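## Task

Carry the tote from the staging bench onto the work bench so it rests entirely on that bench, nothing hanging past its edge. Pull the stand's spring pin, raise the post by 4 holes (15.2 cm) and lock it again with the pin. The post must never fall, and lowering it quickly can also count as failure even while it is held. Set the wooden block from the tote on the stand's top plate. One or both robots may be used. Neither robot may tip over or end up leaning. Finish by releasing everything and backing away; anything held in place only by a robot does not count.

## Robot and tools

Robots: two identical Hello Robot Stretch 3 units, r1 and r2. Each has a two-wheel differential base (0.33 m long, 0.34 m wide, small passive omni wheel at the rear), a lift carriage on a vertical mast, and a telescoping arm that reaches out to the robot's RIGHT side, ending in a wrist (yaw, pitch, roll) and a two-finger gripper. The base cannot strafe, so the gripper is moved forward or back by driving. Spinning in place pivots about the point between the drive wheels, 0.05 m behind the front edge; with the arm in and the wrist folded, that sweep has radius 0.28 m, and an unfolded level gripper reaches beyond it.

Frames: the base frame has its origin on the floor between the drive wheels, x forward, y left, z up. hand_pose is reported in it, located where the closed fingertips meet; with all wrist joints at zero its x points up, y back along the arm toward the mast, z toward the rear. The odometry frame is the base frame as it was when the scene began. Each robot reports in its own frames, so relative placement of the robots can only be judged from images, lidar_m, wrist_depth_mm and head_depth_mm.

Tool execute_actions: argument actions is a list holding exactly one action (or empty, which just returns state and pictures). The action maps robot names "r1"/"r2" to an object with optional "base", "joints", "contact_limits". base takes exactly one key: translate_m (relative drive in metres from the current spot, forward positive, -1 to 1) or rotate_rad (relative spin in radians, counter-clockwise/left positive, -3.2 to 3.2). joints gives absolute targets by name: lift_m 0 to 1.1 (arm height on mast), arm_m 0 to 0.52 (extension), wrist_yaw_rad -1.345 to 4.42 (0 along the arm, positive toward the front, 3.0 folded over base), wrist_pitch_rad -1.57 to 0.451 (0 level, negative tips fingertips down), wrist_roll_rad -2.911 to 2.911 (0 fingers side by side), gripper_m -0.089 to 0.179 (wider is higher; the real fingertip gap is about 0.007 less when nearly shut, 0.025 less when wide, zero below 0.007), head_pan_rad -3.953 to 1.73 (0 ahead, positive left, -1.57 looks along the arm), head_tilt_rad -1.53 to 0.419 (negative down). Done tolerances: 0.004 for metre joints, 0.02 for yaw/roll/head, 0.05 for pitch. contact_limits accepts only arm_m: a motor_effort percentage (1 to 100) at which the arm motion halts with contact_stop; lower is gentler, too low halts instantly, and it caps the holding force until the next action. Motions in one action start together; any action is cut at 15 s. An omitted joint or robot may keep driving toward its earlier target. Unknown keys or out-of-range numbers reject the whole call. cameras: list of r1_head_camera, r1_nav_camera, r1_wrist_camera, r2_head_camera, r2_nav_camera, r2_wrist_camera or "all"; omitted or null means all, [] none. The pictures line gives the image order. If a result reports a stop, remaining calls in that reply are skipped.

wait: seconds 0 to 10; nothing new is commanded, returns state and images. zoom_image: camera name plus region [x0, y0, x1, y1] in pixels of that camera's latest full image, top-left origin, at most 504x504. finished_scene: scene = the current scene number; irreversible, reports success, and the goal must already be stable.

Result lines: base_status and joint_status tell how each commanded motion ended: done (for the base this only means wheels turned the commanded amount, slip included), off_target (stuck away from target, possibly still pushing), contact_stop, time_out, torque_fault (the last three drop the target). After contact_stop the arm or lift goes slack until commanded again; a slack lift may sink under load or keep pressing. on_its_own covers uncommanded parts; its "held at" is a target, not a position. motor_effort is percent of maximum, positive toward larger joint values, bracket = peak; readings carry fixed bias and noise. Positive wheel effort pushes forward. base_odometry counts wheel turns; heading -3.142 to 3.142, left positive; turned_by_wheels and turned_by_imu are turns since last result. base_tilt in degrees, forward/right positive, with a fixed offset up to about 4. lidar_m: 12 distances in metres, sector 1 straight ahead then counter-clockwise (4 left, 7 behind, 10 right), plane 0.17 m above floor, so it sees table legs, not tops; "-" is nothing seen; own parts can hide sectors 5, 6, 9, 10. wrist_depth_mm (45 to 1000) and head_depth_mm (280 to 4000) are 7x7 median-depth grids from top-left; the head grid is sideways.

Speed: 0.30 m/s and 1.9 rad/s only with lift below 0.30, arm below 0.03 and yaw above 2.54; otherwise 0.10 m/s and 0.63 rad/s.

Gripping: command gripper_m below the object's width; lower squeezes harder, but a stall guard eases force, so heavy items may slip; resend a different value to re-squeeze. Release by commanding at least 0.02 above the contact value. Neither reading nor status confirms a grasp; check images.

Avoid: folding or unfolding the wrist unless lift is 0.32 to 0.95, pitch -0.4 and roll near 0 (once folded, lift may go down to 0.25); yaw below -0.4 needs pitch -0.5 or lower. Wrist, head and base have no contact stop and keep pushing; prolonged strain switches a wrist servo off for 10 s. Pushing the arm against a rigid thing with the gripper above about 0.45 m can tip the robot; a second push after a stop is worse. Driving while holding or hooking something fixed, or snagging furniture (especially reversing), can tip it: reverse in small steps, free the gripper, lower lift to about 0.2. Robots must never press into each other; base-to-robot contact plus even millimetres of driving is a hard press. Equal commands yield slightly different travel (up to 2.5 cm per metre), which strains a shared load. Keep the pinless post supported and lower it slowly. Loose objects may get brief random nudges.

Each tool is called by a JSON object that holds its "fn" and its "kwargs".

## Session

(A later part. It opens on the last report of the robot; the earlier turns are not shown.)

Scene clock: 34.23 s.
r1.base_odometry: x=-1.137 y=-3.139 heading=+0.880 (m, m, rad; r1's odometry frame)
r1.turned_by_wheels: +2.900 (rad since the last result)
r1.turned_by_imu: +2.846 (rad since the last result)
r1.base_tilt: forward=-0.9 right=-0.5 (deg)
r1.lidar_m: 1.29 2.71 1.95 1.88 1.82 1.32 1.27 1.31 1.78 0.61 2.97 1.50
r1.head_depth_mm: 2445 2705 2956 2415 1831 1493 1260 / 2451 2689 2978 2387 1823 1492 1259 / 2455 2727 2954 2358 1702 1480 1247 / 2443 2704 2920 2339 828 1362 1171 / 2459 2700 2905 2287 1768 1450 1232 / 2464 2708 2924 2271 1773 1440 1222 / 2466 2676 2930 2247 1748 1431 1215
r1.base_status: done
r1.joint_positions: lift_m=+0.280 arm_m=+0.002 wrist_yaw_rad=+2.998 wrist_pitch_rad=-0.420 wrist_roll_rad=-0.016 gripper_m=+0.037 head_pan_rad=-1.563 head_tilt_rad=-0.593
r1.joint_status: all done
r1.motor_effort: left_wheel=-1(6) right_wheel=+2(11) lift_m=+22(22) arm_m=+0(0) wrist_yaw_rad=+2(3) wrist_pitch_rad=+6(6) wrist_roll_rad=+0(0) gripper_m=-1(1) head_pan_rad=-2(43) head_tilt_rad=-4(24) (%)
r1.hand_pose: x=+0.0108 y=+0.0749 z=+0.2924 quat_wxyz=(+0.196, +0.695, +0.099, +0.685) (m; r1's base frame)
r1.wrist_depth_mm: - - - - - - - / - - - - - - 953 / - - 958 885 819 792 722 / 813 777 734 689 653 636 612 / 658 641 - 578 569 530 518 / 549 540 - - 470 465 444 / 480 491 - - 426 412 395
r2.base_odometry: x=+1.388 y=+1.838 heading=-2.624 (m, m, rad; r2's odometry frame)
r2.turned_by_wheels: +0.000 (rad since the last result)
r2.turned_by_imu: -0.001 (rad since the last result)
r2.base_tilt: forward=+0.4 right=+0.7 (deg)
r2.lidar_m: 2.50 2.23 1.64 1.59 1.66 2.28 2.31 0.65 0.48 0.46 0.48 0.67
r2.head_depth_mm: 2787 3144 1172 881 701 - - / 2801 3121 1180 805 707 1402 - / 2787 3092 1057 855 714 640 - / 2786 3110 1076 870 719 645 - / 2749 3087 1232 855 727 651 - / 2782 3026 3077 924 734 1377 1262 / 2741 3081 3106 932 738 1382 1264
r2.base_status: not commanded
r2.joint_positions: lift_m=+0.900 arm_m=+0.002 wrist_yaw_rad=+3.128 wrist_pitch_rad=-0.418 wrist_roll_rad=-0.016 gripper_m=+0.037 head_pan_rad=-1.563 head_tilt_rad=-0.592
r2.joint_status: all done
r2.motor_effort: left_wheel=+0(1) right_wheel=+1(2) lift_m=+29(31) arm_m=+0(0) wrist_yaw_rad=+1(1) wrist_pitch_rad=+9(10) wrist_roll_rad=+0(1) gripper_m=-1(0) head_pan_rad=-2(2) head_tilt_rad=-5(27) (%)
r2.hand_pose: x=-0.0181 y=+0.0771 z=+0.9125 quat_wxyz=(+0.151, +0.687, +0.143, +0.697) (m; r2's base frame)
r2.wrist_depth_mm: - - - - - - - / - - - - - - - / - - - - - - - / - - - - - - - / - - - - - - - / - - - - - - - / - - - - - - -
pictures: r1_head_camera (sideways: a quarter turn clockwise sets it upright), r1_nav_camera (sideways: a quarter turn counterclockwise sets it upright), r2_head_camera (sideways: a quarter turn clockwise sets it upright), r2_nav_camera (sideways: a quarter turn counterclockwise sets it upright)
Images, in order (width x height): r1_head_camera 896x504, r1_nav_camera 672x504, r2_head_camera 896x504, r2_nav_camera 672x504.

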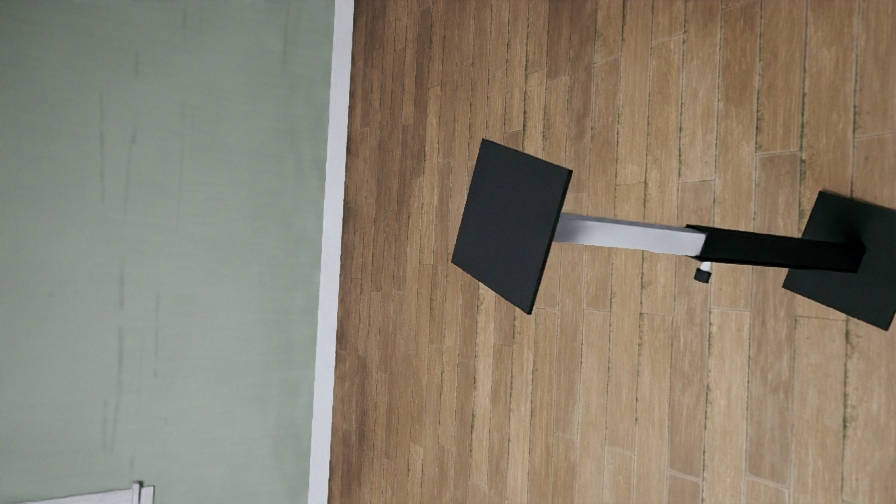

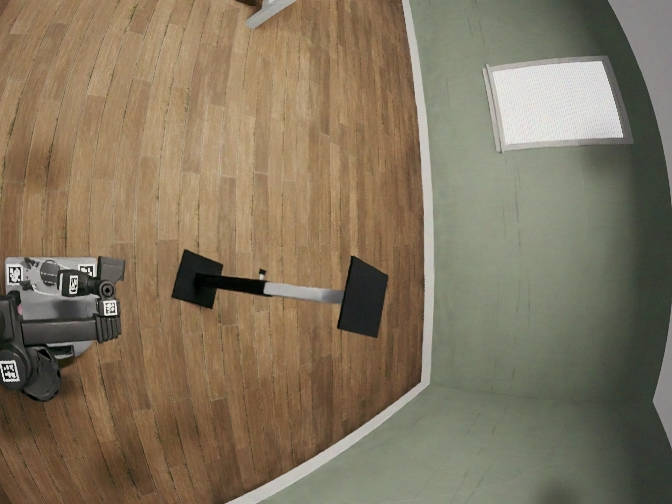

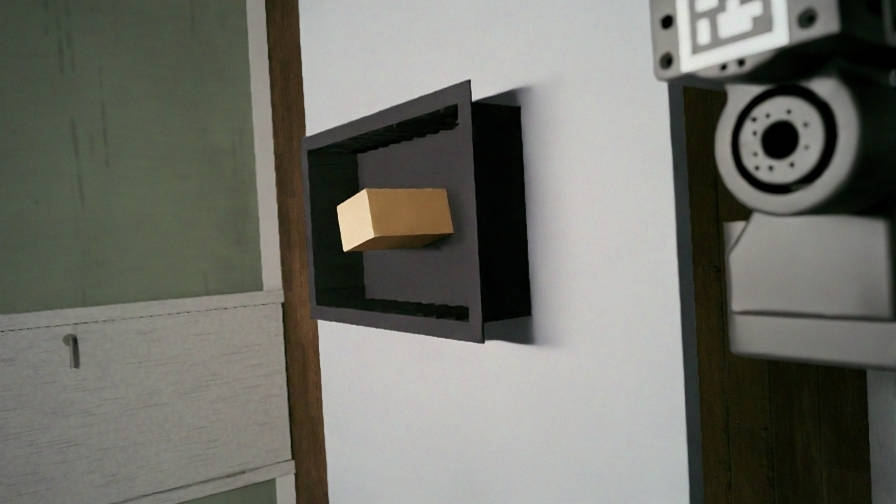

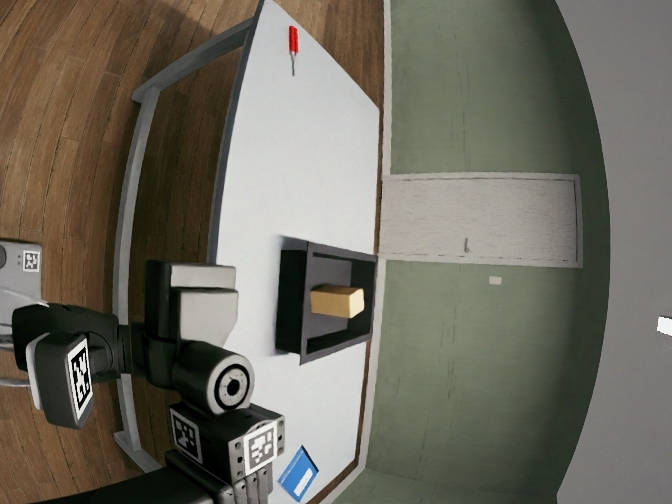

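{"fn": "execute_actions", "kwargs": {"actions": [{"r1":{"joints":{"lift_m":0.5}},"r2":{"joints":{"wrist_yaw_rad":0,"gripper_m":0.1}}}], "cameras": []}}

{"fn": "execute_actions", "kwargs": {"actions": [{"r1":{"joints":{"wrist_yaw_rad":0,"gripper_m":0.12}},"r2":{"joints":{"lift_m":1.09,"wrist_pitch_rad":-1.57,"arm_m":0.5}}}], "cameras": []}}

{"fn": "execute_actions", "kwargs": {"actions": [{"r1":{"joints":{"wrist_pitch_rad":0,"lift_m":0.62}}}], "cameras": ["r1_wrist_camera","r2_wrist_camera","r2_head_camera"]}}

Scene clock: 37.50 s.
r1.base_odometry: x=-1.137 y=-3.139 heading=+0.880 (m, m, rad; r1's odometry frame)
r1.turned_by_wheels: +0.000 (rad since the last result)
r1.turned_by_imu: +0.001 (rad since the last result)
r1.base_tilt: forward=-0.9 right=-0.4 (deg)
r1.lidar_m: 1.29 2.70 1.96 1.88 1.82 1.32 1.27 1.31 1.78 0.61 2.97 1.50
r1.head_depth_mm: 2446 2684 2970 2402 1840 1498 1265 / 2438 2697 2978 2362 1834 1486 1260 / 2442 2686 2960 2350 1691 1472 1241 / 2446 2727 2909 2310 831 1361 1174 / 2462 2722 2903 2293 1773 1451 1231 / 2442 2694 2898 2263 1765 1443 1220 / 2457 2710 2930 2253 1746 1437 1216
r1.base_status: not commanded
r1.joint_positions: lift_m=+0.500 arm_m=+0.002 wrist_yaw_rad=+2.998 wrist_pitch_rad=-0.420 wrist_roll_rad=-0.016 gripper_m=+0.037 head_pan_rad=-1.563 head_tilt_rad=-0.593
r1.joint_status: all done
r1.motor_effort: left_wheel=-1(1) right_wheel=+2(2) lift_m=+33(34) arm_m=+0(0) wrist_yaw_rad=+2(2) wrist_pitch_rad=+6(6) wrist_roll_rad=+0(0) gripper_m=+0(0) head_pan_rad=-2(3) head_tilt_rad=-4(4) (%)
r1.hand_pose: x=+0.0108 y=+0.0750 z=+0.5119 quat_wxyz=(+0.196, +0.695, +0.099, +0.685) (m; r1's base frame)
r1.wrist_depth_mm: - - - - - - - / - - - - - - - / - - - - - - - / - - - - - 950 899 / - 972 - 874 859 817 769 / 858 799 - 765 715 708 671 / 750 700 690 654 637 631 595
r2.base_odometry: x=+1.388 y=+1.838 heading=-2.624 (m, m, rad; r2's odometry frame)
r2.turned_by_wheels: +0.000 (rad since the last result)
r2.turned_by_imu: +0.000 (rad since the last result)
r2.base_tilt: forward=+0.5 right=+0.6 (deg)
r2.lidar_m: 2.50 2.22 1.64 1.59 1.65 2.28 2.31 0.65 0.48 0.46 0.48 0.66
r2.head_depth_mm: 2785 3117 1172 880 704 - - / 2791 3178 1184 805 727 1403 - / 2796 3108 1061 856 735 - - / 2794 3120 1080 868 740 1361 1221 / 2743 3089 1234 852 727 1364 1254 / 2782 3057 3056 920 733 1366 1259 / 2783 3069 3109 933 737 1375 1259
r2.base_status: not commanded
r2.joint_positions: lift_m=+0.900 arm_m=+0.002 wrist_yaw_rad=+0.004 wrist_pitch_rad=-0.418 wrist_roll_rad=-0.016 gripper_m=+0.100 head_pan_rad=-1.563 head_tilt_rad=-0.592
r2.joint_status: all done
r2.motor_effort: left_wheel=-1(1) right_wheel=+1(2) lift_m=+29(29) arm_m=+0(0) wrist_yaw_rad=-4(3) wrist_pitch_rad=+9(9) wrist_roll_rad=+1(1) gripper_m=+0(88) head_pan_rad=-2(3) head_tilt_rad=-5(5) (%)
r2.hand_pose: x=-0.0207 y=-0.3717 z=+0.9125 quat_wxyz=(+0.698, +0.150, -0.685, -0.145) (m; r2's base frame)
r2.wrist_depth_mm: - - - - - - - / 746 756 820 690 698 - - / 547 574 513 419 506 632 631 / 433 440 445 431 430 481 488 / 357 364 377 375 384 387 391 / 310 309 308 313 318 327 331 / - - - - - 301 294
pictures: none
No camera images: the call's "cameras" was empty. Leave "cameras" out to get every camera's image.

Scene clock: 42.33 s.
r1.base_odometry: x=-1.137 y=-3.139 heading=+0.880 (m, m, rad; r1's odometry frame)
r1.turned_by_wheels: +0.000 (rad since the last result)
r1.turned_by_imu: +0.001 (rad since the last result)
r1.base_tilt: forward=-0.8 right=-0.5 (deg)
r1.lidar_m: 1.28 2.70 1.96 1.88 1.81 1.32 1.27 1.31 1.77 0.61 2.96 1.50
r1.head_depth_mm: 2447 2686 2959 2409 1849 1498 1263 / 2439 2690 2987 2345 1818 1489 1252 / 2430 2701 2971 2356 1698 1473 1251 / 2441 2713 2921 2294 827 1368 1173 / 2460 2725 2915 2294 1780 1455 1229 / 2417 2683 2916 2256 1773 1445 1227 / 2427 2708 2911 2257 1762 1438 1220
r1.base_status: not commanded
r1.joint_positions: lift_m=+0.500 arm_m=+0.002 wrist_yaw_rad=+0.003 wrist_pitch_rad=-0.420 wrist_roll_rad=-0.016 gripper_m=+0.120 head_pan_rad=-1.563 head_tilt_rad=-0.593
r1.joint_status: all done
r1.motor_effort: left_wheel=-1(1) right_wheel=+2(1) lift_m=+33(33) arm_m=+1(0) wrist_yaw_rad=-3(4) wrist_pitch_rad=+6(6) wrist_roll_rad=+0(0) gripper_m=+0(83) head_pan_rad=-3(4) head_tilt_rad=-4(4) (%)
r1.hand_pose: x=-0.0208 y=-0.3710 z=+0.5119 quat_wxyz=(+0.697, +0.150, -0.686, -0.146) (m; r1's base frame)
r1.wrist_depth_mm: - - - - - - - / - - - - - - - / - - - 426 - - - / - - - - - - 919 / - - 921 865 814 - 804 / 844 818 777 748 713 700 693 / 723 695 668 652 637 615 592
r2.base_odometry: x=+1.388 y=+1.838 heading=-2.624 (m, m, rad; r2's odometry frame)
r2.turned_by_wheels: +0.000 (rad since the last result)
r2.turned_by_imu: +0.000 (rad since the last result)
r2.base_tilt: forward=+0.6 right=+0.5 (deg)
r2.lidar_m: 2.49 2.22 1.64 1.59 1.65 2.28 2.31 0.65 0.48 0.46 0.48 0.67
r2.head_depth_mm: 2848 3112 1170 877 703 1359 1218 / 2824 3063 1179 805 710 1359 1224 / 2883 3106 1051 857 713 1353 1240 / 2759 - 1079 864 720 1355 1242 / 2744 3070 1237 855 723 1364 1246 / 2743 3088 3050 922 731 1368 1247 / 2742 3037 3093 934 735 1384 1264
r2.base_status: not commanded
r2.joint_positions: lift_m=+1.090 arm_m=+0.500 wrist_yaw_rad=+0.001 wrist_pitch_rad=-1.550 wrist_roll_rad=-0.016 gripper_m=+0.100 head_pan_rad=-1.563 head_tilt_rad=-0.593
r2.joint_status: all done
joint sent to its limit — the command would take r2.wrist_pitch_rad past its lower limit, so that joint was sent only as far as its limit.
r2.motor_effort: left_wheel=-1(1) right_wheel=+1(1) lift_m=+29(29) arm_m=+6(5) wrist_yaw_rad=-1(3) wrist_pitch_rad=-2(9) wrist_roll_rad=+1(1) gripper_m=-1(0) head_pan_rad=-2(1) head_tilt_rad=-4(4) (%)
r2.hand_pose: x=-0.0217 y=-0.6258 z=+0.9719 quat_wxyz=(+0.510, +0.499, -0.500, -0.491) (m; r2's base frame)
r2.wrist_depth_mm: 346 347 312 330 332 277 329 / 353 353 321 345 342 292 343 / 361 360 331 356 349 310 352 / 373 372 283 327 357 351 355 / 383 381 377 374 374 370 371 / 399 391 391 394 381 378 381 / - - - 402 397 393 390
pictures: none
No camera images: the call's "cameras" was empty. Leave "cameras" out to get every camera's image.

Scene clock: 44.27 s.
r1.base_odometry: x=-1.137 y=-3.139 heading=+0.880 (m, m, rad; r1's odometry frame)
r1.turned_by_wheels: +0.000 (rad since the last result)
r1.turned_by_imu: +0.000 (rad since the last result)
r1.base_tilt: forward=-0.9 right=-0.3 (deg)
r1.lidar_m: 1.29 2.72 1.96 1.89 1.82 1.32 1.27 1.31 1.78 0.61 2.97 1.50
r1.head_depth_mm: 2445 2691 2959 2406 1854 1495 1256 / 2449 2690 2984 2372 1823 1488 1254 / 2468 2698 2965 2344 1711 1487 1239 / 2452 2682 2917 2323 829 1361 1203 / 2437 2723 2908 2284 1771 1475 1229 / 2454 2720 2889 2271 1768 1441 1223 / 2459 2745 2951 2243 1754 1438 1217
r1.base_status: not commanded
r1.joint_positions: lift_m=+0.620 arm_m=+0.002 wrist_yaw_rad=+0.003 wrist_pitch_rad=-0.023 wrist_roll_rad=-0.016 gripper_m=+0.120 head_pan_rad=-1.563 head_tilt_rad=-0.593
r1.joint_status: all done
r1.motor_effort: left_wheel=-1(1) right_wheel=+1(1) lift_m=+33(35) arm_m=+0(1) wrist_yaw_rad=-3(3) wrist_pitch_rad=+7(8) wrist_roll_rad=+0(0) gripper_m=+0(0) head_pan_rad=-3(5) head_tilt_rad=-3(4) (%)
r1.hand_pose: x=-0.0207 y=-0.4025 z=+0.7283 quat_wxyz=(+0.713, +0.010, -0.701, -0.007) (m; r1's base frame)
r1.wrist_depth_mm: - - - - - - - / - - - - - - - / - - - - - - - / - - - - - - - / - - - - - - - / - - - - - - - / - - - - - - -
r2.base_odometry: x=+1.388 y=+1.838 heading=-2.624 (m, m, rad; r2's odometry frame)
r2.turned_by_wheels: +0.000 (rad since the last result)
r2.turned_by_imu: +0.000 (rad since the last result)
r2.base_tilt: forward=+0.5 right=+0.5 (deg)
r2.lidar_m: 2.50 2.22 1.64 1.59 1.65 2.28 2.31 0.65 0.48 0.46 0.48 0.67
r2.head_depth_mm: 2854 3124 1174 874 704 1353 1221 / 2803 3099 1176 803 707 1366 1228 / 2876 3122 1058 856 714 1349 1238 / 2784 - 1077 867 720 1357 1246 / 2793 3032 1228 852 725 1362 1247 / 2754 3060 3028 919 730 1374 1257 / 2734 3007 3064 935 736 1372 1267
r2.base_status: not commanded
r2.joint_positions: lift_m=+1.090 arm_m=+0.500 wrist_yaw_rad=+0.001 wrist_pitch_rad=-1.550 wrist_roll_rad=-0.016 gripper_m=+0.100 head_pan_rad=-1.563 head_tilt_rad=-0.593
r2.joint_status: not commanded
r2.motor_effort: left_wheel=-1(1) right_wheel=+2(1) lift_m=+29(29) arm_m=+6(6) wrist_yaw_rad=-1(1) wrist_pitch_rad=-2(2) wrist_roll_rad=+1(0) gripper_m=+0(0) head_pan_rad=-1(3) head_tilt_rad=-4(5) (%)
r2.hand_pose: x=-0.0217 y=-0.6258 z=+0.9719 quat_wxyz=(+0.510, +0.499, -0.500, -0.491) (m; r2's base frame)
r2.wrist_depth_mm: 347 344 306 335 334 278 333 / 355 353 320 347 344 290 340 / 361 359 333 356 349 309 349 / 375 369 283 329 356 355 360 / 382 378 378 376 376 371 368 / 396 393 387 391 382 374 378 / - - - 393 395 392 385
pictures: r1_wrist_camera, r2_head_camera (sideways: a quarter turn clockwise sets it upright), r2_wrist_camera
Images, in order (width x height): r1_wrist_camera 644x364, r2_head_camera 896x504, r2_wrist_camera 644x364.

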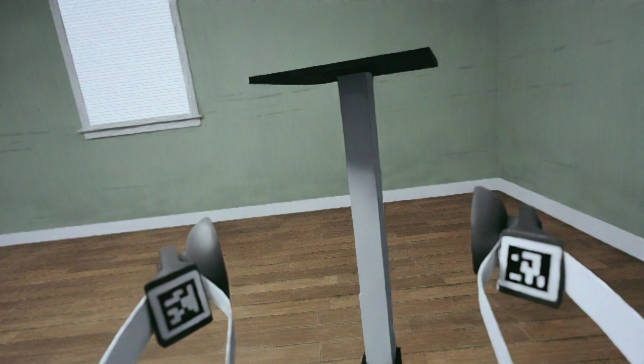

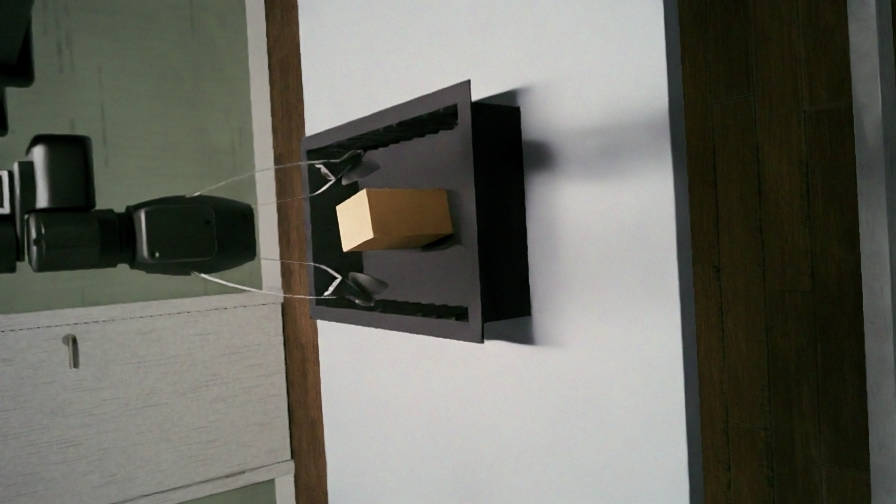

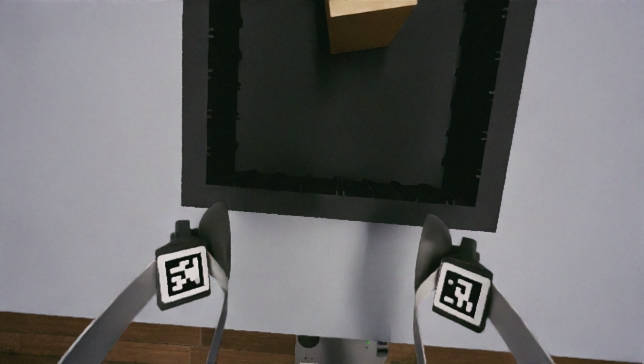

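{"fn": "execute_actions", "kwargs": {"actions": [{"r1":{"joints":{"arm_m":0.2}},"r2":{"joints":{"wrist_pitch_rad":-1.2,"arm_m":0.52,"gripper_m":0.02}}}], "cameras": ["r1_wrist_camera","r2_wrist_camera"]}}

Scene clock: 47.17 s.
r1.base_odometry: x=-1.137 y=-3.139 heading=+0.880 (m, m, rad; r1's odometry frame)
r1.turned_by_wheels: +0.000 (rad since the last result)
r1.turned_by_imu: +0.001 (rad since the last result)
r1.base_tilt: forward=-0.9 right=-0.3 (deg)
r1.lidar_m: 1.28 2.70 1.96 1.88 1.83 1.32 1.27 1.31 1.77 0.61 2.96 1.50
r1.head_depth_mm: 2408 2670 2954 2386 1836 1501 1262 / 2426 2685 2932 2379 1828 1526 1287 / 2447 2685 2934 2331 1662 1559 - / 2443 2718 2920 2314 826 - 1173 / 2447 2688 2922 2301 1769 1450 1230 / 2444 2714 2926 2262 1769 1444 1223 / 2466 2694 2918 2246 1751 1435 1215
r1.base_status: not commanded
r1.joint_positions: lift_m=+0.620 arm_m=+0.200 wrist_yaw_rad=+0.002 wrist_pitch_rad=-0.023 wrist_roll_rad=-0.016 gripper_m=+0.120 head_pan_rad=-1.563 head_tilt_rad=-0.593
r1.joint_status: all done
r1.motor_effort: left_wheel=-1(1) right_wheel=+1(2) lift_m=+33(33) arm_m=+4(3) wrist_yaw_rad=-2(3) wrist_pitch_rad=+7(7) wrist_roll_rad=+0(0) gripper_m=+0(0) head_pan_rad=-2(3) head_tilt_rad=-4(4) (%)
r1.hand_pose: x=-0.0210 y=-0.6002 z=+0.7284 quat_wxyz=(+0.713, +0.009, -0.701, -0.008) (m; r1's base frame)
r1.wrist_depth_mm: - - 123 125 146 177 - / - - - - 168 - - / - - - - 170 - - / - - - - 176 - - / - - - - 183 - - / - - - - 191 - - / - - - - 197 - -
r2.base_odometry: x=+1.388 y=+1.838 heading=-2.624 (m, m, rad; r2's odometry frame)
r2.turned_by_wheels: +0.000 (rad since the last result)
r2.turned_by_imu: +0.000 (rad since the last result)
r2.base_tilt: forward=+0.4 right=+0.5 (deg)
r2.lidar_m: 2.50 2.23 1.64 1.59 1.65 2.27 2.31 0.65 0.48 0.46 0.48 0.67
r2.head_depth_mm: 2834 3104 1168 878 701 1360 1227 / 2789 3090 1181 806 707 1367 1226 / 2851 3132 1048 857 714 1350 1232 / - 3208 1066 866 718 1354 1244 / 2766 3083 1233 855 726 1357 1249 / 2740 3072 3027 924 730 1371 1256 / 2718 2999 3077 932 737 1375 1264
r2.base_status: not commanded
r2.joint_positions: lift_m=+1.090 arm_m=+0.520 wrist_yaw_rad=+0.001 wrist_pitch_rad=-1.207 wrist_roll_rad=-0.016 gripper_m=+0.020 head_pan_rad=-1.563 head_tilt_rad=-0.593
r2.joint_status: all done
r2.motor_effort: left_wheel=-1(1) right_wheel=+2(1) lift_m=+30(29) arm_m=+6(7) wrist_yaw_rad=-1(1) wrist_pitch_rad=+4(2) wrist_roll_rad=+0(1) gripper_m=-1(88) head_pan_rad=-2(2) head_tilt_rad=-4(5) (%)
r2.hand_pose: x=-0.0215 y=-0.7332 z=+0.9805 quat_wxyz=(+0.587, +0.405, -0.577, -0.398) (m; r2's base frame)
r2.wrist_depth_mm: 418 419 405 408 388 417 419 / 402 410 401 404 401 399 406 / 397 398 377 274 391 392 392 / 387 383 378 265 376 375 384 / 378 371 314 371 367 369 373 / 364 364 284 358 351 360 363 / 357 353 329 350 346 348 351
pictures: r1_wrist_camera, r2_wrist_camera
Images, in order (width x height): r1_wrist_camera 644x364, r2_wrist_camera 644x364.

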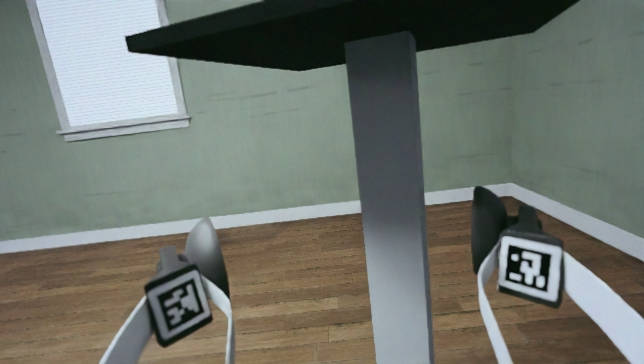

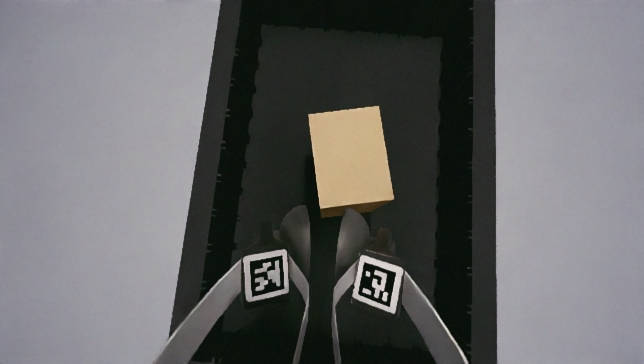

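{"fn": "execute_actions", "kwargs": {"actions": [{"r1":{"base":{"translate_m":-0.03},"joints":{"arm_m":0.23}},"r2":{"joints":{"lift_m":0.91}}}], "cameras": []}}

{"fn": "execute_actions", "kwargs": {"actions": [{"r1":{"joints":{"gripper_m":0.0}},"r2":{"joints":{"arm_m":0.27}}}], "cameras": ["r1_wrist_camera","r2_wrist_camera","r2_head_camera"]}}

Scene clock: 49.80 s.
r1.base_odometry: x=-1.156 y=-3.162 heading=+0.880 (m, m, rad; r1's odometry frame)
r1.turned_by_wheels: +0.000 (rad since the last result)
r1.turned_by_imu: +0.001 (rad since the last result)
r1.base_tilt: forward=-0.9 right=-0.3 (deg)
r1.lidar_m: 1.32 2.71 1.96 1.88 1.78 1.29 1.24 1.28 1.74 0.60 2.97 1.52
r1.head_depth_mm: 2433 2713 2967 2398 1832 1499 1264 / 2445 2699 2942 2357 1827 1529 1287 / 2448 2687 2974 2333 1715 - 1206 / 2454 2703 2900 2325 795 - 1168 / 2467 2730 2920 2288 1696 1447 1222 / 2454 2721 2901 2268 1774 1448 1226 / 2452 2687 2921 2230 1755 1427 1216
r1.base_status: done
r1.joint_positions: lift_m=+0.620 arm_m=+0.230 wrist_yaw_rad=+0.002 wrist_pitch_rad=-0.023 wrist_roll_rad=-0.016 gripper_m=+0.120 head_pan_rad=-1.563 head_tilt_rad=-0.593
r1.joint_status: all done
r1.motor_effort: left_wheel=+0(5) right_wheel=+2(4) lift_m=+33(33) arm_m=+5(7) wrist_yaw_rad=-2(1) wrist_pitch_rad=+7(7) wrist_roll_rad=+0(0) gripper_m=+0(1) head_pan_rad=-2(3) head_tilt_rad=-4(4) (%)
r1.hand_pose: x=-0.0210 y=-0.6302 z=+0.7284 quat_wxyz=(+0.713, +0.009, -0.701, -0.008) (m; r1's base frame)
r1.wrist_depth_mm: 100 97 109 125 146 - - / - - - 136 - - - / - - - 141 - - - / - - - 145 - - - / - - - 151 - - - / - - - 157 - - - / - - - 165 - - -
r2.base_odometry: x=+1.388 y=+1.838 heading=-2.624 (m, m, rad; r2's odometry frame)
r2.turned_by_wheels: +0.000 (rad since the last result)
r2.turned_by_imu: +0.000 (rad since the last result)
r2.base_tilt: forward=+0.5 right=+0.6 (deg)
r2.lidar_m: 2.50 2.23 1.64 1.59 1.65 2.28 2.31 0.65 0.48 0.46 0.48 0.67
r2.head_depth_mm: 2825 3086 3173 - 682 1355 1220 / 2785 3047 944 798 708 1370 1226 / 2783 3029 1040 847 713 1345 1232 / 2779 3022 1082 805 721 1350 1248 / 2751 3078 1231 854 725 1366 1249 / 2752 3069 3090 923 731 1366 1255 / 2758 3054 3121 931 738 1373 1265
r2.base_status: not commanded
r2.joint_positions: lift_m=+0.910 arm_m=+0.520 wrist_yaw_rad=+0.001 wrist_pitch_rad=-1.206 wrist_roll_rad=-0.016 gripper_m=+0.020 head_pan_rad=-1.563 head_tilt_rad=-0.593
r2.joint_status: all done
r2.motor_effort: left_wheel=-1(1) right_wheel=+2(2) lift_m=+24(24) arm_m=+5(6) wrist_yaw_rad=-1(2) wrist_pitch_rad=+3(4) wrist_roll_rad=+1(1) gripper_m=-1(1) head_pan_rad=-2(2) head_tilt_rad=-5(4) (%)
r2.hand_pose: x=-0.0215 y=-0.7334 z=+0.8008 quat_wxyz=(+0.587, +0.405, -0.577, -0.398) (m; r2's base frame)
r2.wrist_depth_mm: 129 165 222 90 89 90 167 / 125 167 216 87 87 87 164 / 128 171 209 90 85 102 161 / 130 176 205 201 199 200 157 / 132 178 198 199 197 196 156 / 136 183 193 191 191 191 154 / 138 179 189 188 187 186 152
pictures: none
No camera images: the call's "cameras" was empty. Leave "cameras" out to get every camera's image.

Scene clock: 52.87 s.
r1.base_odometry: x=-1.156 y=-3.162 heading=+0.880 (m, m, rad; r1's odometry frame)
r1.turned_by_wheels: +0.000 (rad since the last result)
r1.turned_by_imu: +0.001 (rad since the last result)
r1.base_tilt: forward=-0.9 right=-0.4 (deg)
r1.lidar_m: 1.31 2.71 1.96 1.88 1.79 1.29 1.24 1.28 1.73 0.60 2.96 1.52
r1.head_depth_mm: 2425 2689 2931 2389 1840 1496 1263 / 2449 2673 2967 2362 1825 1531 1279 / 2443 2741 2961 2352 1747 - 1213 / 2451 2709 2933 2334 773 - 1170 / 2454 2703 2895 2280 1726 1454 1224 / 2450 2694 2892 2258 1765 1447 1223 / 2444 2719 2914 2242 1735 1431 1214
r1.base_status: not commanded
r1.joint_positions: lift_m=+0.620 arm_m=+0.230 wrist_yaw_rad=+0.006 wrist_pitch_rad=-0.023 wrist_roll_rad=-0.016 gripper_m=+0.001 head_pan_rad=-1.563 head_tilt_rad=-0.593
r1.joint_status: all done
r1.motor_effort: left_wheel=+1(1) right_wheel=-2(3) lift_m=+33(33) arm_m=+4(4) wrist_yaw_rad=-5(7) wrist_pitch_rad=+7(7) wrist_roll_rad=+0(0) gripper_m=-14(91) head_pan_rad=-2(4) head_tilt_rad=-5(4) (%)
r1.hand_pose: x=-0.0200 y=-0.6302 z=+0.7283 quat_wxyz=(+0.713, +0.011, -0.701, -0.006) (m; r1's base frame)
r1.wrist_depth_mm: 100 97 110 125 147 - - / - - - 137 - - - / - - - 141 - - - / - - - 145 - - - / - - - 150 - - - / - - - 155 - - - / - - - 168 - - -
r2.base_odometry: x=+1.388 y=+1.838 heading=-2.624 (m, m, rad; r2's odometry frame)
r2.turned_by_wheels: +0.000 (rad since the last result)
r2.turned_by_imu: +0.000 (rad since the last result)
r2.base_tilt: forward=+0.6 right=+0.6 (deg)
r2.lidar_m: 2.51 2.23 1.64 1.58 1.65 2.28 2.31 0.65 0.48 0.46 0.48 0.67
r2.head_depth_mm: 2817 3108 3136 - 647 1362 1214 / 2759 3116 - 763 636 1370 1231 / 2816 3122 3287 - 631 1347 1231 / 2805 3127 3106 903 627 1358 1240 / 2759 3031 1229 856 664 1366 1249 / 2772 3050 3070 924 731 1371 1257 / 2737 3096 3135 935 738 1381 1263
r2.base_status: not commanded
r2.joint_positions: lift_m=+0.910 arm_m=+0.270 wrist_yaw_rad=+0.001 wrist_pitch_rad=-1.190 wrist_roll_rad=-0.016 gripper_m=+0.020 head_pan_rad=-1.563 head_tilt_rad=-0.593
r2.joint_status: all done
r2.motor_effort: left_wheel=+0(1) right_wheel=+1(2) lift_m=+24(25) arm_m=-7(8) wrist_yaw_rad=-1(1) wrist_pitch_rad=-4(8) wrist_roll_rad=+0(0) gripper_m=-1(1) head_pan_rad=-3(2) head_tilt_rad=-5(4) (%)
r2.hand_pose: x=-0.0215 y=-0.4883 z=+0.8020 quat_wxyz=(+0.591, +0.400, -0.580, -0.393) (m; r2's base frame)
r2.wrist_depth_mm: 132 167 228 187 172 223 164 / 128 169 219 216 217 216 162 / 128 172 212 211 213 209 159 / 130 176 206 206 204 205 159 / 131 177 200 201 199 198 158 / 133 156 194 185 194 192 156 / 109 109 109 109 109 112 119
pictures: r1_wrist_camera, r2_head_camera (sideways: a quarter turn clockwise sets it upright), r2_wrist_camera
Images, in order (width x height): r1_wrist_camera 644x364, r2_head_camera 896x504, r2_wrist_camera 644x364.

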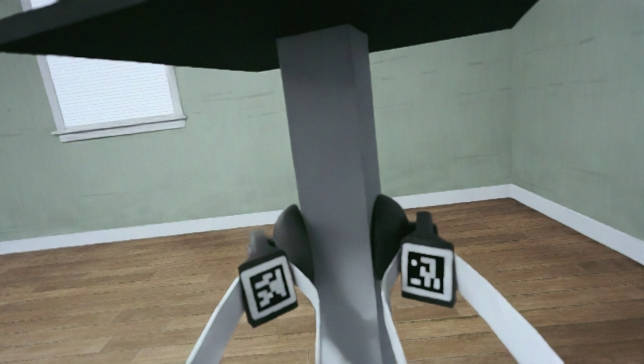

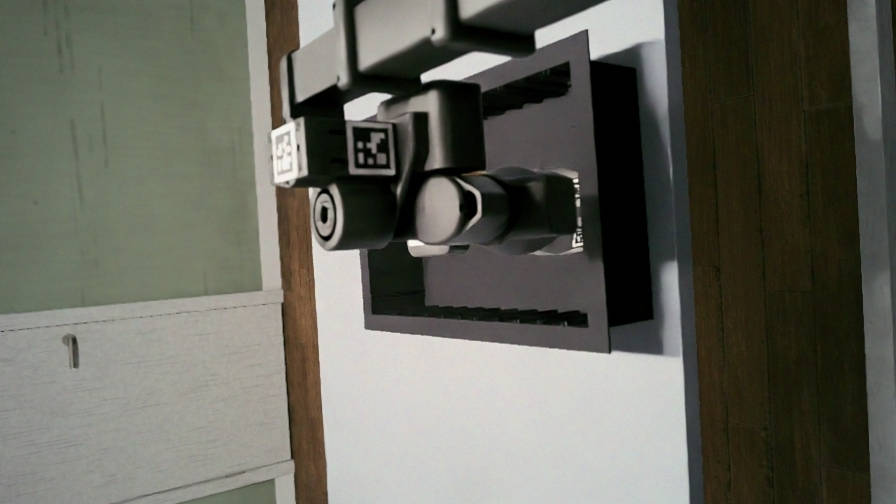

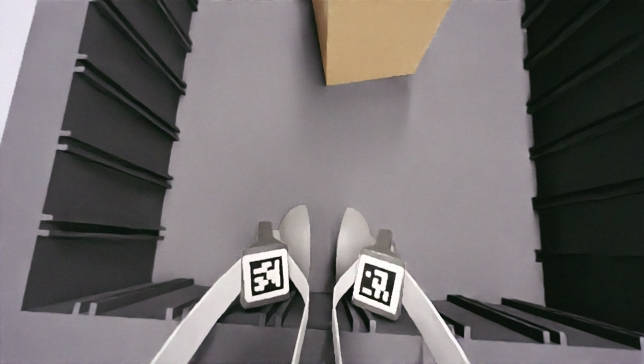

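{"fn": "execute_actions", "kwargs": {"actions": [{"r2":{"joints":{"lift_m":1.05,"arm_m":0.3}}}], "cameras": []}}

{"fn": "execute_actions", "kwargs": {"actions": [{"r2":{"base":{"translate_m":0.11},"joints":{"arm_m":0.5,"wrist_pitch_rad":-1.45,"gripper_m":0.09}}}], "cameras": ["r2_wrist_camera"]}}

Scene clock: 55.10 s.
r1.base_odometry: x=-1.156 y=-3.162 heading=+0.880 (m, m, rad; r1's odometry frame)
r1.turned_by_wheels: +0.000 (rad since the last result)
r1.turned_by_imu: +0.001 (rad since the last result)
r1.base_tilt: forward=-1.0 right=-0.4 (deg)
r1.lidar_m: 1.32 2.70 1.96 1.88 1.78 1.29 1.24 1.28 1.73 0.61 2.97 1.52
r1.head_depth_mm: 2442 2697 2950 2389 1839 1496 1264 / 2441 2728 2970 2348 1821 1527 1281 / 2462 2709 2953 2338 1741 - 1218 / 2458 2680 2924 2307 772 - 1172 / 2457 2724 2915 2283 1726 1454 1223 / 2440 2697 2963 2266 1771 1444 1225 / 2444 2728 2938 2237 1741 1443 1223
r1.base_status: not commanded
r1.joint_positions: lift_m=+0.620 arm_m=+0.230 wrist_yaw_rad=+0.006 wrist_pitch_rad=-0.023 wrist_roll_rad=-0.016 gripper_m=+0.001 head_pan_rad=-1.563 head_tilt_rad=-0.593
r1.joint_status: not commanded
r1.motor_effort: left_wheel=+1(1) right_wheel=-2(2) lift_m=+33(33) arm_m=+4(5) wrist_yaw_rad=-6(6) wrist_pitch_rad=+7(7) wrist_roll_rad=+0(0) gripper_m=-14(14) head_pan_rad=-3(3) head_tilt_rad=-5(4) (%)
r1.hand_pose: x=-0.0200 y=-0.6302 z=+0.7283 quat_wxyz=(+0.713, +0.011, -0.701, -0.006) (m; r1's base frame)
r1.wrist_depth_mm: 100 97 110 126 146 - - / - - - 137 - - - / - - - 141 - - - / - - - 146 - - - / - - - 150 - - - / - - - 154 - - - / - - - 168 - - -
r2.base_odometry: x=+1.388 y=+1.838 heading=-2.624 (m, m, rad; r2's odometry frame)
r2.turned_by_wheels: +0.000 (rad since the last result)
r2.turned_by_imu: +0.000 (rad since the last result)
r2.base_tilt: forward=+0.7 right=+0.7 (deg)
r2.lidar_m: 2.51 2.22 1.64 1.58 1.65 2.27 2.31 0.65 0.48 0.46 0.48 0.67
r2.head_depth_mm: - 3190 1167 878 664 1361 1217 / - - 1181 822 636 1372 1223 / - - 1196 854 711 1345 1242 / 2733 3022 1214 842 718 1353 1240 / 2779 3074 1228 857 666 1362 1242 / 2771 3052 3055 926 730 1382 1255 / 2715 3057 3134 929 737 1378 1260
r2.base_status: not commanded
r2.joint_positions: lift_m=+1.050 arm_m=+0.300 wrist_yaw_rad=+0.001 wrist_pitch_rad=-1.202 wrist_roll_rad=-0.016 gripper_m=+0.020 head_pan_rad=-1.563 head_tilt_rad=-0.593
r2.joint_status: all done
r2.motor_effort: left_wheel=+0(1) right_wheel=+1(1) lift_m=+29(32) arm_m=+6(7) wrist_yaw_rad=-1(1) wrist_pitch_rad=+1(5) wrist_roll_rad=+0(1) gripper_m=-1(1) head_pan_rad=-2(3) head_tilt_rad=-4(4) (%)
r2.hand_pose: x=-0.0215 y=-0.5146 z=+0.9409 quat_wxyz=(+0.588, +0.403, -0.578, -0.396) (m; r2's base frame)
r2.wrist_depth_mm: 378 379 349 375 374 323 378 / 369 366 312 240 362 317 365 / 357 356 326 294 347 314 358 / 342 345 336 342 344 279 341 / 338 334 309 333 334 274 334 / 331 326 272 326 320 268 330 / - - 242 237 238 239 320
pictures: none
No camera images: the call's "cameras" was empty. Leave "cameras" out to get every camera's image.

Scene clock: 57.80 s.
r1.base_odometry: x=-1.156 y=-3.162 heading=+0.880 (m, m, rad; r1's odometry frame)
r1.turned_by_wheels: +0.000 (rad since the last result)
r1.turned_by_imu: +0.001 (rad since the last result)
r1.base_tilt: forward=-0.9 right=-0.3 (deg)
r1.lidar_m: 1.31 2.70 1.96 1.88 1.78 1.29 1.24 1.28 1.74 0.60 2.96 1.52
r1.head_depth_mm: 2461 2675 2962 2395 1840 1492 1258 / 2447 2655 2979 2368 1825 1532 1285 / 2435 2707 2962 2342 1745 - 1212 / 2451 2714 2916 2337 772 - 1166 / 2442 2719 2890 2288 1714 1461 1221 / 2446 2700 2927 2263 1764 1446 1221 / 2478 2697 2908 2247 1750 1434 1217
r1.base_status: not commanded
r1.joint_positions: lift_m=+0.620 arm_m=+0.230 wrist_yaw_rad=+0.006 wrist_pitch_rad=-0.023 wrist_roll_rad=-0.016 gripper_m=+0.001 head_pan_rad=-1.563 head_tilt_rad=-0.593
r1.joint_status: not commanded
r1.motor_effort: left_wheel=+1(0) right_wheel=-2(3) lift_m=+33(33) arm_m=+5(4) wrist_yaw_rad=-6(6) wrist_pitch_rad=+7(7) wrist_roll_rad=+0(0) gripper_m=-14(14) head_pan_rad=-3(2) head_tilt_rad=-4(5) (%)
r1.hand_pose: x=-0.0200 y=-0.6302 z=+0.7283 quat_wxyz=(+0.713, +0.011, -0.701, -0.006) (m; r1's base frame)
r1.wrist_depth_mm: 101 97 109 125 147 - - / - - - 137 - - - / - - - 141 - - - / - - - 147 - - - / - - - 150 - - - / - - - 157 - - - / - - - 167 - - -
r2.base_odometry: x=+1.292 y=+1.783 heading=-2.624 (m, m, rad; r2's odometry frame)
r2.turned_by_wheels: +0.000 (rad since the last result)
r2.turned_by_imu: -0.001 (rad since the last result)
r2.base_tilt: forward=+0.5 right=+0.5 (deg)
r2.lidar_m: 2.39 2.22 1.64 1.59 1.65 2.27 2.42 0.65 0.48 0.46 0.48 0.67
r2.head_depth_mm: - 3148 1165 815 640 1358 1221 / - 3125 1185 722 636 1373 1230 / - 3088 1195 891 659 1351 1235 / 2723 3067 1184 842 699 1354 1243 / 2746 3086 1231 909 726 1369 1243 / 2755 3070 3073 918 731 1372 1251 / 2754 3075 3094 928 736 1384 1267
r2.base_status: done
r2.joint_positions: lift_m=+1.050 arm_m=+0.500 wrist_yaw_rad=+0.001 wrist_pitch_rad=-1.447 wrist_roll_rad=-0.016 gripper_m=+0.090 head_pan_rad=-1.563 head_tilt_rad=-0.593
r2.joint_status: all done
r2.motor_effort: left_wheel=-1(3) right_wheel=+1(6) lift_m=+30(29) arm_m=+6(7) wrist_yaw_rad=-1(1) wrist_pitch_rad=-1(1) wrist_roll_rad=+1(0) gripper_m=+0(88) head_pan_rad=-2(2) head_tilt_rad=-4(6) (%)
r2.hand_pose: x=-0.0216 y=-0.6523 z=+0.9313 quat_wxyz=(+0.535, +0.472, -0.525, -0.464) (m; r2's base frame)
r2.wrist_depth_mm: 321 321 317 312 314 311 281 / 325 322 323 318 318 313 296 / 331 327 326 320 322 318 288 / 333 333 330 324 323 319 285 / 339 336 334 326 326 205 274 / 334 338 337 331 332 208 266 / 338 340 342 334 331 332 279
pictures: r2_wrist_camera
Images, in order (width x height): r2_wrist_camera 644x364.

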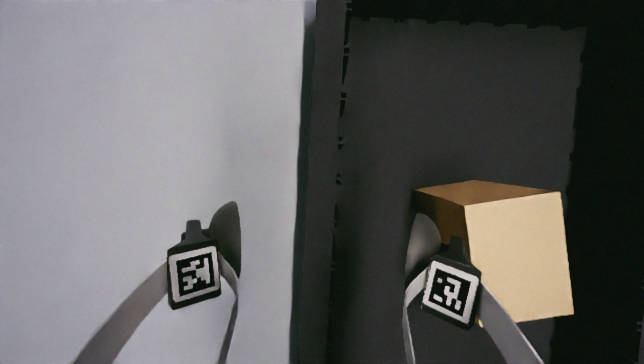

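Centered. Lower and grip.

{"fn": "execute_actions", "kwargs": {"actions": [{"r2":{"joints":{"lift_m":0.91,"gripper_m":0.06}}}], "cameras": []}}

{"fn": "execute_actions", "kwargs": {"actions": [{"r2":{"joints":{"gripper_m":-0.04}}}], "cameras": []}}

{"fn": "execute_actions", "kwargs": {"actions": [{"r2":{"joints":{"lift_m":1.0}}}], "cameras": ["r2_wrist_camera","r2_head_camera"]}}

Scene clock: 60.03 s.
r1.base_odometry: x=-1.156 y=-3.162 heading=+0.880 (m, m, rad; r1's odometry frame)
r1.turned_by_wheels: +0.000 (rad since the last result)
r1.turned_by_imu: +0.001 (rad since the last result)
r1.base_tilt: forward=-0.9 right=-0.4 (deg)
r1.lidar_m: 1.31 2.71 1.96 1.88 1.78 1.29 1.24 1.28 1.74 0.60 2.96 1.53
r1.head_depth_mm: 2434 2667 2948 2393 1835 1496 1256 / 2441 2689 2949 2383 1821 1528 1286 / 2433 2706 2957 2335 1752 - 1217 / 2432 2719 2938 2321 772 - 1172 / 2446 2720 2907 2288 1727 1455 1226 / 2452 2699 2906 2258 1768 1442 1224 / 2440 2698 2916 2241 1747 1436 1212
r1.base_status: not commanded
r1.joint_positions: lift_m=+0.620 arm_m=+0.230 wrist_yaw_rad=+0.006 wrist_pitch_rad=-0.023 wrist_roll_rad=-0.016 gripper_m=+0.001 head_pan_rad=-1.563 head_tilt_rad=-0.593
r1.joint_status: not commanded
r1.motor_effort: left_wheel=+1(1) right_wheel=-3(3) lift_m=+33(33) arm_m=+4(5) wrist_yaw_rad=-7(6) wrist_pitch_rad=+7(7) wrist_roll_rad=+0(0) gripper_m=-14(14) head_pan_rad=-3(3) head_tilt_rad=-4(4) (%)
r1.hand_pose: x=-0.0200 y=-0.6302 z=+0.7283 quat_wxyz=(+0.713, +0.011, -0.701, -0.006) (m; r1's base frame)
r1.wrist_depth_mm: 100 97 109 126 147 - - / - - - 137 - - - / - - - 141 - - - / - - - 146 - - - / - - - 150 - - - / - - - 155 - - - / - - - 168 - - -
r2.base_odometry: x=+1.292 y=+1.783 heading=-2.624 (m, m, rad; r2's odometry frame)
r2.turned_by_wheels: +0.000 (rad since the last result)
r2.turned_by_imu: +0.000 (rad since the last result)
r2.base_tilt: forward=+0.5 right=+0.6 (deg)
r2.lidar_m: 2.39 2.23 1.64 1.58 1.65 2.27 2.43 0.65 0.48 0.46 0.48 0.67
r2.head_depth_mm: 2784 3100 3167 - 639 1358 1216 / 2766 3029 1022 723 635 1368 1223 / 2797 3001 1028 892 658 1347 1233 / 2785 3046 1220 842 700 1352 1232 / 2752 3068 1231 913 727 1366 1251 / 2762 3081 3013 921 732 1374 1255 / 2721 3057 3089 931 738 1375 1269
r2.base_status: not commanded
r2.joint_positions: lift_m=+0.910 arm_m=+0.500 wrist_yaw_rad=+0.001 wrist_pitch_rad=-1.447 wrist_roll_rad=-0.016 gripper_m=+0.060 head_pan_rad=-1.563 head_tilt_rad=-0.593
r2.joint_status: all done
r2.motor_effort: left_wheel=-1(1) right_wheel=+1(1) lift_m=+24(25) arm_m=+6(6) wrist_yaw_rad=-1(1) wrist_pitch_rad=-1(1) wrist_roll_rad=+0(0) gripper_m=+0(86) head_pan_rad=-2(2) head_tilt_rad=-3(4) (%)
r2.hand_pose: x=-0.0216 y=-0.6523 z=+0.7916 quat_wxyz=(+0.535, +0.472, -0.525, -0.464) (m; r2's base frame)
r2.wrist_depth_mm: 186 185 186 99 180 179 177 / 188 187 187 100 181 180 182 / 189 188 188 101 184 183 182 / 193 191 190 101 186 185 184 / 193 193 192 103 187 163 123 / 197 194 196 104 - 167 107 / 198 197 197 105 191 162 110
pictures: none
No camera images: the call's "cameras" was empty. Leave "cameras" out to get every camera's image.

Scene clock: 61.53 s.
r1.base_odometry: x=-1.156 y=-3.162 heading=+0.880 (m, m, rad; r1's odometry frame)
r1.turned_by_wheels: +0.000 (rad since the last result)
r1.turned_by_imu: +0.000 (rad since the last result)
r1.base_tilt: forward=-1.0 right=-0.4 (deg)
r1.lidar_m: 1.31 2.71 1.96 1.88 1.78 1.29 1.24 1.28 1.73 0.60 2.96 1.53
r1.head_depth_mm: 2452 2700 2990 2380 1842 1498 1255 / 2428 2714 2926 2370 1818 1521 1283 / 2434 2681 2948 2335 1754 - 1214 / 2430 2689 2921 2299 776 - 1169 / 2456 2721 2921 2285 1725 1455 1226 / 2457 2700 2922 2264 1755 1444 1225 / 2464 2680 2932 2245 1756 1446 1220
r1.base_status: not commanded
r1.joint_positions: lift_m=+0.620 arm_m=+0.230 wrist_yaw_rad=+0.006 wrist_pitch_rad=-0.023 wrist_roll_rad=-0.016 gripper_m=+0.001 head_pan_rad=-1.563 head_tilt_rad=-0.593
r1.joint_status: not commanded
r1.motor_effort: left_wheel=+1(1) right_wheel=-3(3) lift_m=+33(33) arm_m=+5(5) wrist_yaw_rad=-6(6) wrist_pitch_rad=+7(7) wrist_roll_rad=+0(0) gripper_m=-15(14) head_pan_rad=-4(2) head_tilt_rad=-4(4) (%)
r1.hand_pose: x=-0.0200 y=-0.6302 z=+0.7283 quat_wxyz=(+0.713, +0.011, -0.701, -0.006) (m; r1's base frame)
r1.wrist_depth_mm: 101 97 110 126 147 - - / - - - 137 - - - / - - - 140 - - - / - - - 146 - - - / - - - 150 - - - / - - - 155 - - - / - - - 167 - - -
r2.base_odometry: x=+1.292 y=+1.783 heading=-2.623 (m, m, rad; r2's odometry frame)
r2.turned_by_wheels: +0.000 (rad since the last result)
r2.turned_by_imu: +0.000 (rad since the last result)
r2.base_tilt: forward=+0.5 right=+0.6 (deg)
r2.lidar_m: 2.39 2.22 1.64 1.58 1.65 2.28 2.42 0.65 0.48 0.46 0.48 0.67
r2.head_depth_mm: 2813 3163 3141 - 639 1361 1218 / 2817 3091 1019 720 635 1367 1227 / 2781 3023 1019 895 654 1347 1239 / 2824 3039 1222 869 701 1350 1242 / 2765 3064 1228 911 724 1358 1252 / 2764 3064 3036 923 731 1373 1255 / 2718 3084 3064 928 736 1372 1258
r2.base_status: not commanded
r2.joint_positions: lift_m=+0.910 arm_m=+0.500 wrist_yaw_rad=+0.001 wrist_pitch_rad=-1.447 wrist_roll_rad=-0.016 gripper_m=-0.038 head_pan_rad=-1.563 head_tilt_rad=-0.593
r2.joint_status: all done
r2.motor_effort: left_wheel=+1(2) right_wheel=-3(4) lift_m=+24(24) arm_m=+6(6) wrist_yaw_rad=-1(1) wrist_pitch_rad=-1(1) wrist_roll_rad=+0(0) gripper_m=-31(100) head_pan_rad=-2(2) head_tilt_rad=-4(5) (%)
r2.hand_pose: x=-0.0216 y=-0.6523 z=+0.7916 quat_wxyz=(+0.535, +0.472, -0.525, -0.464) (m; r2's base frame)
r2.wrist_depth_mm: 186 185 183 98 179 179 178 / 189 187 185 99 182 180 180 / 191 189 188 100 183 183 180 / 192 193 189 102 185 184 182 / 194 193 193 103 187 166 124 / 198 196 195 104 190 172 109 / 198 196 196 105 192 169 112
pictures: none
No camera images: the call's "cameras" was empty. Leave "cameras" out to get every camera's image.

Scene clock: 63.43 s.
r1.base_odometry: x=-1.156 y=-3.162 heading=+0.880 (m, m, rad; r1's odometry frame)
r1.turned_by_wheels: +0.000 (rad since the last result)
r1.turned_by_imu: +0.000 (rad since the last result)
r1.base_tilt: forward=-0.8 right=-0.5 (deg)
r1.lidar_m: 1.31 2.70 1.96 1.88 1.78 1.29 1.24 1.28 1.73 0.61 2.96 1.52
r1.head_depth_mm: 2452 2693 2963 2415 1844 1496 1263 / 2465 2703 2968 2374 1829 1529 1289 / 2444 2692 2958 2348 1754 - 1219 / 2447 2687 2906 2319 773 - 1171 / 2432 2690 2901 2285 1714 1458 1225 / 2435 2695 2931 2272 1755 1449 1226 / 2466 2688 2915 2242 1749 1431 1219
r1.base_status: not commanded
r1.joint_positions: lift_m=+0.620 arm_m=+0.230 wrist_yaw_rad=+0.006 wrist_pitch_rad=-0.023 wrist_roll_rad=-0.016 gripper_m=+0.001 head_pan_rad=-1.563 head_tilt_rad=-0.593
r1.joint_status: not commanded
r1.motor_effort: left_wheel=+1(1) right_wheel=-2(3) lift_m=+33(33) arm_m=+5(5) wrist_yaw_rad=-6(6) wrist_pitch_rad=+7(7) wrist_roll_rad=+0(0) gripper_m=-14(14) head_pan_rad=-3(3) head_tilt_rad=-5(4) (%)
r1.hand_pose: x=-0.0200 y=-0.6302 z=+0.7283 quat_wxyz=(+0.713, +0.011, -0.701, -0.006) (m; r1's base frame)
r1.wrist_depth_mm: 100 97 110 125 147 - - / - - - 137 - - - / - - - 140 - - - / - - - 145 - - - / - - - 149 - - - / - - - 156 - - - / - - - 168 - - -
r2.base_odometry: x=+1.292 y=+1.783 heading=-2.624 (m, m, rad; r2's odometry frame)
r2.turned_by_wheels: +0.000 (rad since the last result)
r2.turned_by_imu: -0.001 (rad since the last result)
r2.base_tilt: forward=+0.5 right=+0.6 (deg)
r2.lidar_m: 2.40 2.22 1.64 1.59 1.65 2.28 2.43 0.65 0.48 0.46 0.48 0.67
r2.head_depth_mm: 2798 - 1112 712 623 1359 1220 / 2768 3181 1180 796 603 1372 1230 / 2716 3190 909 777 587 1350 1231 / 2761 3088 1108 814 682 1355 1234 / 2780 3097 1229 916 726 1363 1245 / 2757 3044 3069 922 733 1372 1257 / 2784 3039 3096 932 739 1379 1258
r2.base_status: not commanded
r2.joint_positions: lift_m=+1.000 arm_m=+0.500 wrist_yaw_rad=+0.001 wrist_pitch_rad=-1.448 wrist_roll_rad=-0.016 gripper_m=-0.029 head_pan_rad=-1.563 head_tilt_rad=-0.593
r2.joint_status: all done
r2.on_its_own: gripper_m is held at -0.030, not at your -0.040, by its stall guard, which is still easing
r2.motor_effort: left_wheel=-2(2) right_wheel=+3(4) lift_m=+33(32) arm_m=+6(6) wrist_yaw_rad=+0(1) wrist_pitch_rad=-1(1) wrist_roll_rad=+0(1) gripper_m=-24(31) head_pan_rad=-2(3) head_tilt_rad=-4(4) (%)
r2.hand_pose: x=-0.0216 y=-0.6522 z=+0.8812 quat_wxyz=(+0.534, +0.472, -0.525, -0.464) (m; r2's base frame)
r2.wrist_depth_mm: 273 273 268 99 206 236 244 / 278 275 271 99 210 240 244 / 279 278 275 100 213 244 243 / 280 282 278 102 217 240 235 / 286 284 279 102 226 239 189 / 287 287 283 104 233 242 188 / 288 290 287 104 225 265 193
pictures: r2_head_camera (sideways: a quarter turn clockwise sets it upright), r2_wrist_camera
Images, in order (width x height): r2_head_camera 896x504, r2_wrist_camera 644x364.

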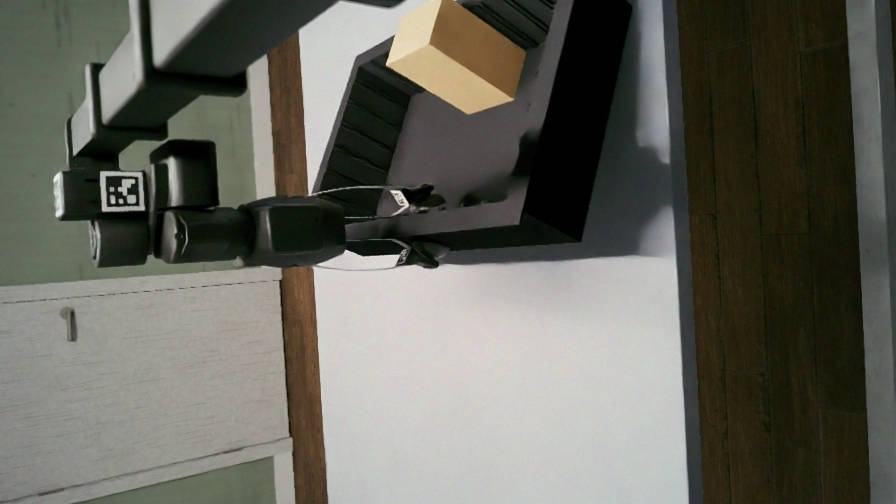

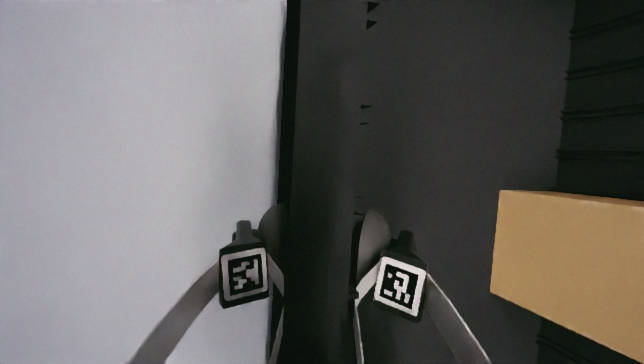

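{"fn": "execute_actions", "kwargs": {"actions": [{"r2":{"joints":{"lift_m":0.91}}}], "cameras": []}}

{"fn": "execute_actions", "kwargs": {"actions": [{"r2":{"joints":{"gripper_m":0.08}}}], "cameras": []}}

{"fn": "execute_actions", "kwargs": {"actions": [{"r2":{"joints":{"lift_m":1.08,"gripper_m":0.14}}}], "cameras": []}}

{"fn": "execute_actions", "kwargs": {"actions": [{"r2":{"base":{"translate_m":-0.17}}}], "cameras": ["r2_wrist_camera","r2_head_camera"]}}

Scene clock: 65.47 s.
r1.base_odometry: x=-1.156 y=-3.162 heading=+0.880 (m, m, rad; r1's odometry frame)
r1.turned_by_wheels: +0.000 (rad since the last result)
r1.turned_by_imu: +0.000 (rad since the last result)
r1.base_tilt: forward=-0.9 right=-0.5 (deg)
r1.lidar_m: 1.31 2.71 1.96 1.88 1.78 1.29 1.24 1.28 1.73 0.60 2.96 1.53
r1.head_depth_mm: 2449 2697 2957 2400 1849 1501 1260 / 2451 2687 2919 2365 1832 1526 1280 / 2449 2700 2961 2342 1743 - 1222 / 2429 2730 2914 2310 772 - 1173 / 2451 2704 2937 2286 1725 1451 1224 / 2419 2678 2946 2260 1773 1444 1222 / 2434 2683 2907 2239 1749 1430 1213
r1.base_status: not commanded
r1.joint_positions: lift_m=+0.620 arm_m=+0.230 wrist_yaw_rad=+0.006 wrist_pitch_rad=-0.023 wrist_roll_rad=-0.016 gripper_m=+0.001 head_pan_rad=-1.563 head_tilt_rad=-0.593
r1.joint_status: not commanded
r1.motor_effort: left_wheel=+0(1) right_wheel=-3(3) lift_m=+33(33) arm_m=+5(5) wrist_yaw_rad=-6(6) wrist_pitch_rad=+7(7) wrist_roll_rad=+0(0) gripper_m=-14(15) head_pan_rad=-3(3) head_tilt_rad=-4(4) (%)
r1.hand_pose: x=-0.0200 y=-0.6302 z=+0.7283 quat_wxyz=(+0.713, +0.011, -0.701, -0.006) (m; r1's base frame)
r1.wrist_depth_mm: 100 97 109 125 147 - - / - - - 137 - - - / - - - 141 - - - / - - - 146 - - - / - - - 150 - - - / - - - 156 - - - / - - - 167 - - -
r2.base_odometry: x=+1.292 y=+1.783 heading=-2.623 (m, m, rad; r2's odometry frame)
r2.turned_by_wheels: +0.000 (rad since the last result)
r2.turned_by_imu: +0.000 (rad since the last result)
r2.base_tilt: forward=+0.5 right=+0.6 (deg)
r2.lidar_m: 2.40 2.23 1.64 1.59 1.65 2.28 2.42 0.65 0.48 0.46 0.48 0.67
r2.head_depth_mm: 2799 3108 3181 - 639 1362 1215 / 2803 3033 1020 879 635 1369 1226 / 2748 3027 1027 894 659 1356 1230 / 2791 3066 1221 858 701 1360 1238 / 2766 3106 1225 915 725 1360 1247 / 2787 3072 3058 919 731 1376 1252 / 2725 3047 3083 928 737 1377 1260
r2.base_status: not commanded
r2.joint_positions: lift_m=+0.912 arm_m=+0.500 wrist_yaw_rad=+0.001 wrist_pitch_rad=-1.449 wrist_roll_rad=-0.016 gripper_m=-0.019 head_pan_rad=-1.563 head_tilt_rad=-0.593
r2.joint_status: lift_m contact_stop (moved -0.087 of -0.090)
r2.on_its_own: gripper_m is held at -0.020, not at your -0.040, by its stall guard, which is still easing; lift_m is slack since a contact_stop, until your next command for it
r2.motor_effort: left_wheel=+1(2) right_wheel=-2(5) lift_m=+26(29) arm_m=+5(6) wrist_yaw_rad=-1(1) wrist_pitch_rad=+0(1) wrist_roll_rad=+0(0) gripper_m=-12(26) head_pan_rad=-3(2) head_tilt_rad=-5(4) (%)
r2.hand_pose: x=-0.0216 y=-0.6518 z=+0.7939 quat_wxyz=(+0.534, +0.473, -0.524, -0.465) (m; r2's base frame)
r2.wrist_depth_mm: 190 188 187 101 182 181 180 / 191 191 190 102 184 182 182 / 193 192 191 104 186 185 184 / 196 195 194 104 189 187 186 / 197 197 196 105 190 188 188 / 200 200 197 107 192 192 190 / 201 202 200 108 194 192 193
pictures: none
No camera images: the call's "cameras" was empty. Leave "cameras" out to get every camera's image.

not run: a stop came earlier in this reply.

not run: a stop came earlier in this reply.

not run: a stop came earlier in this reply.


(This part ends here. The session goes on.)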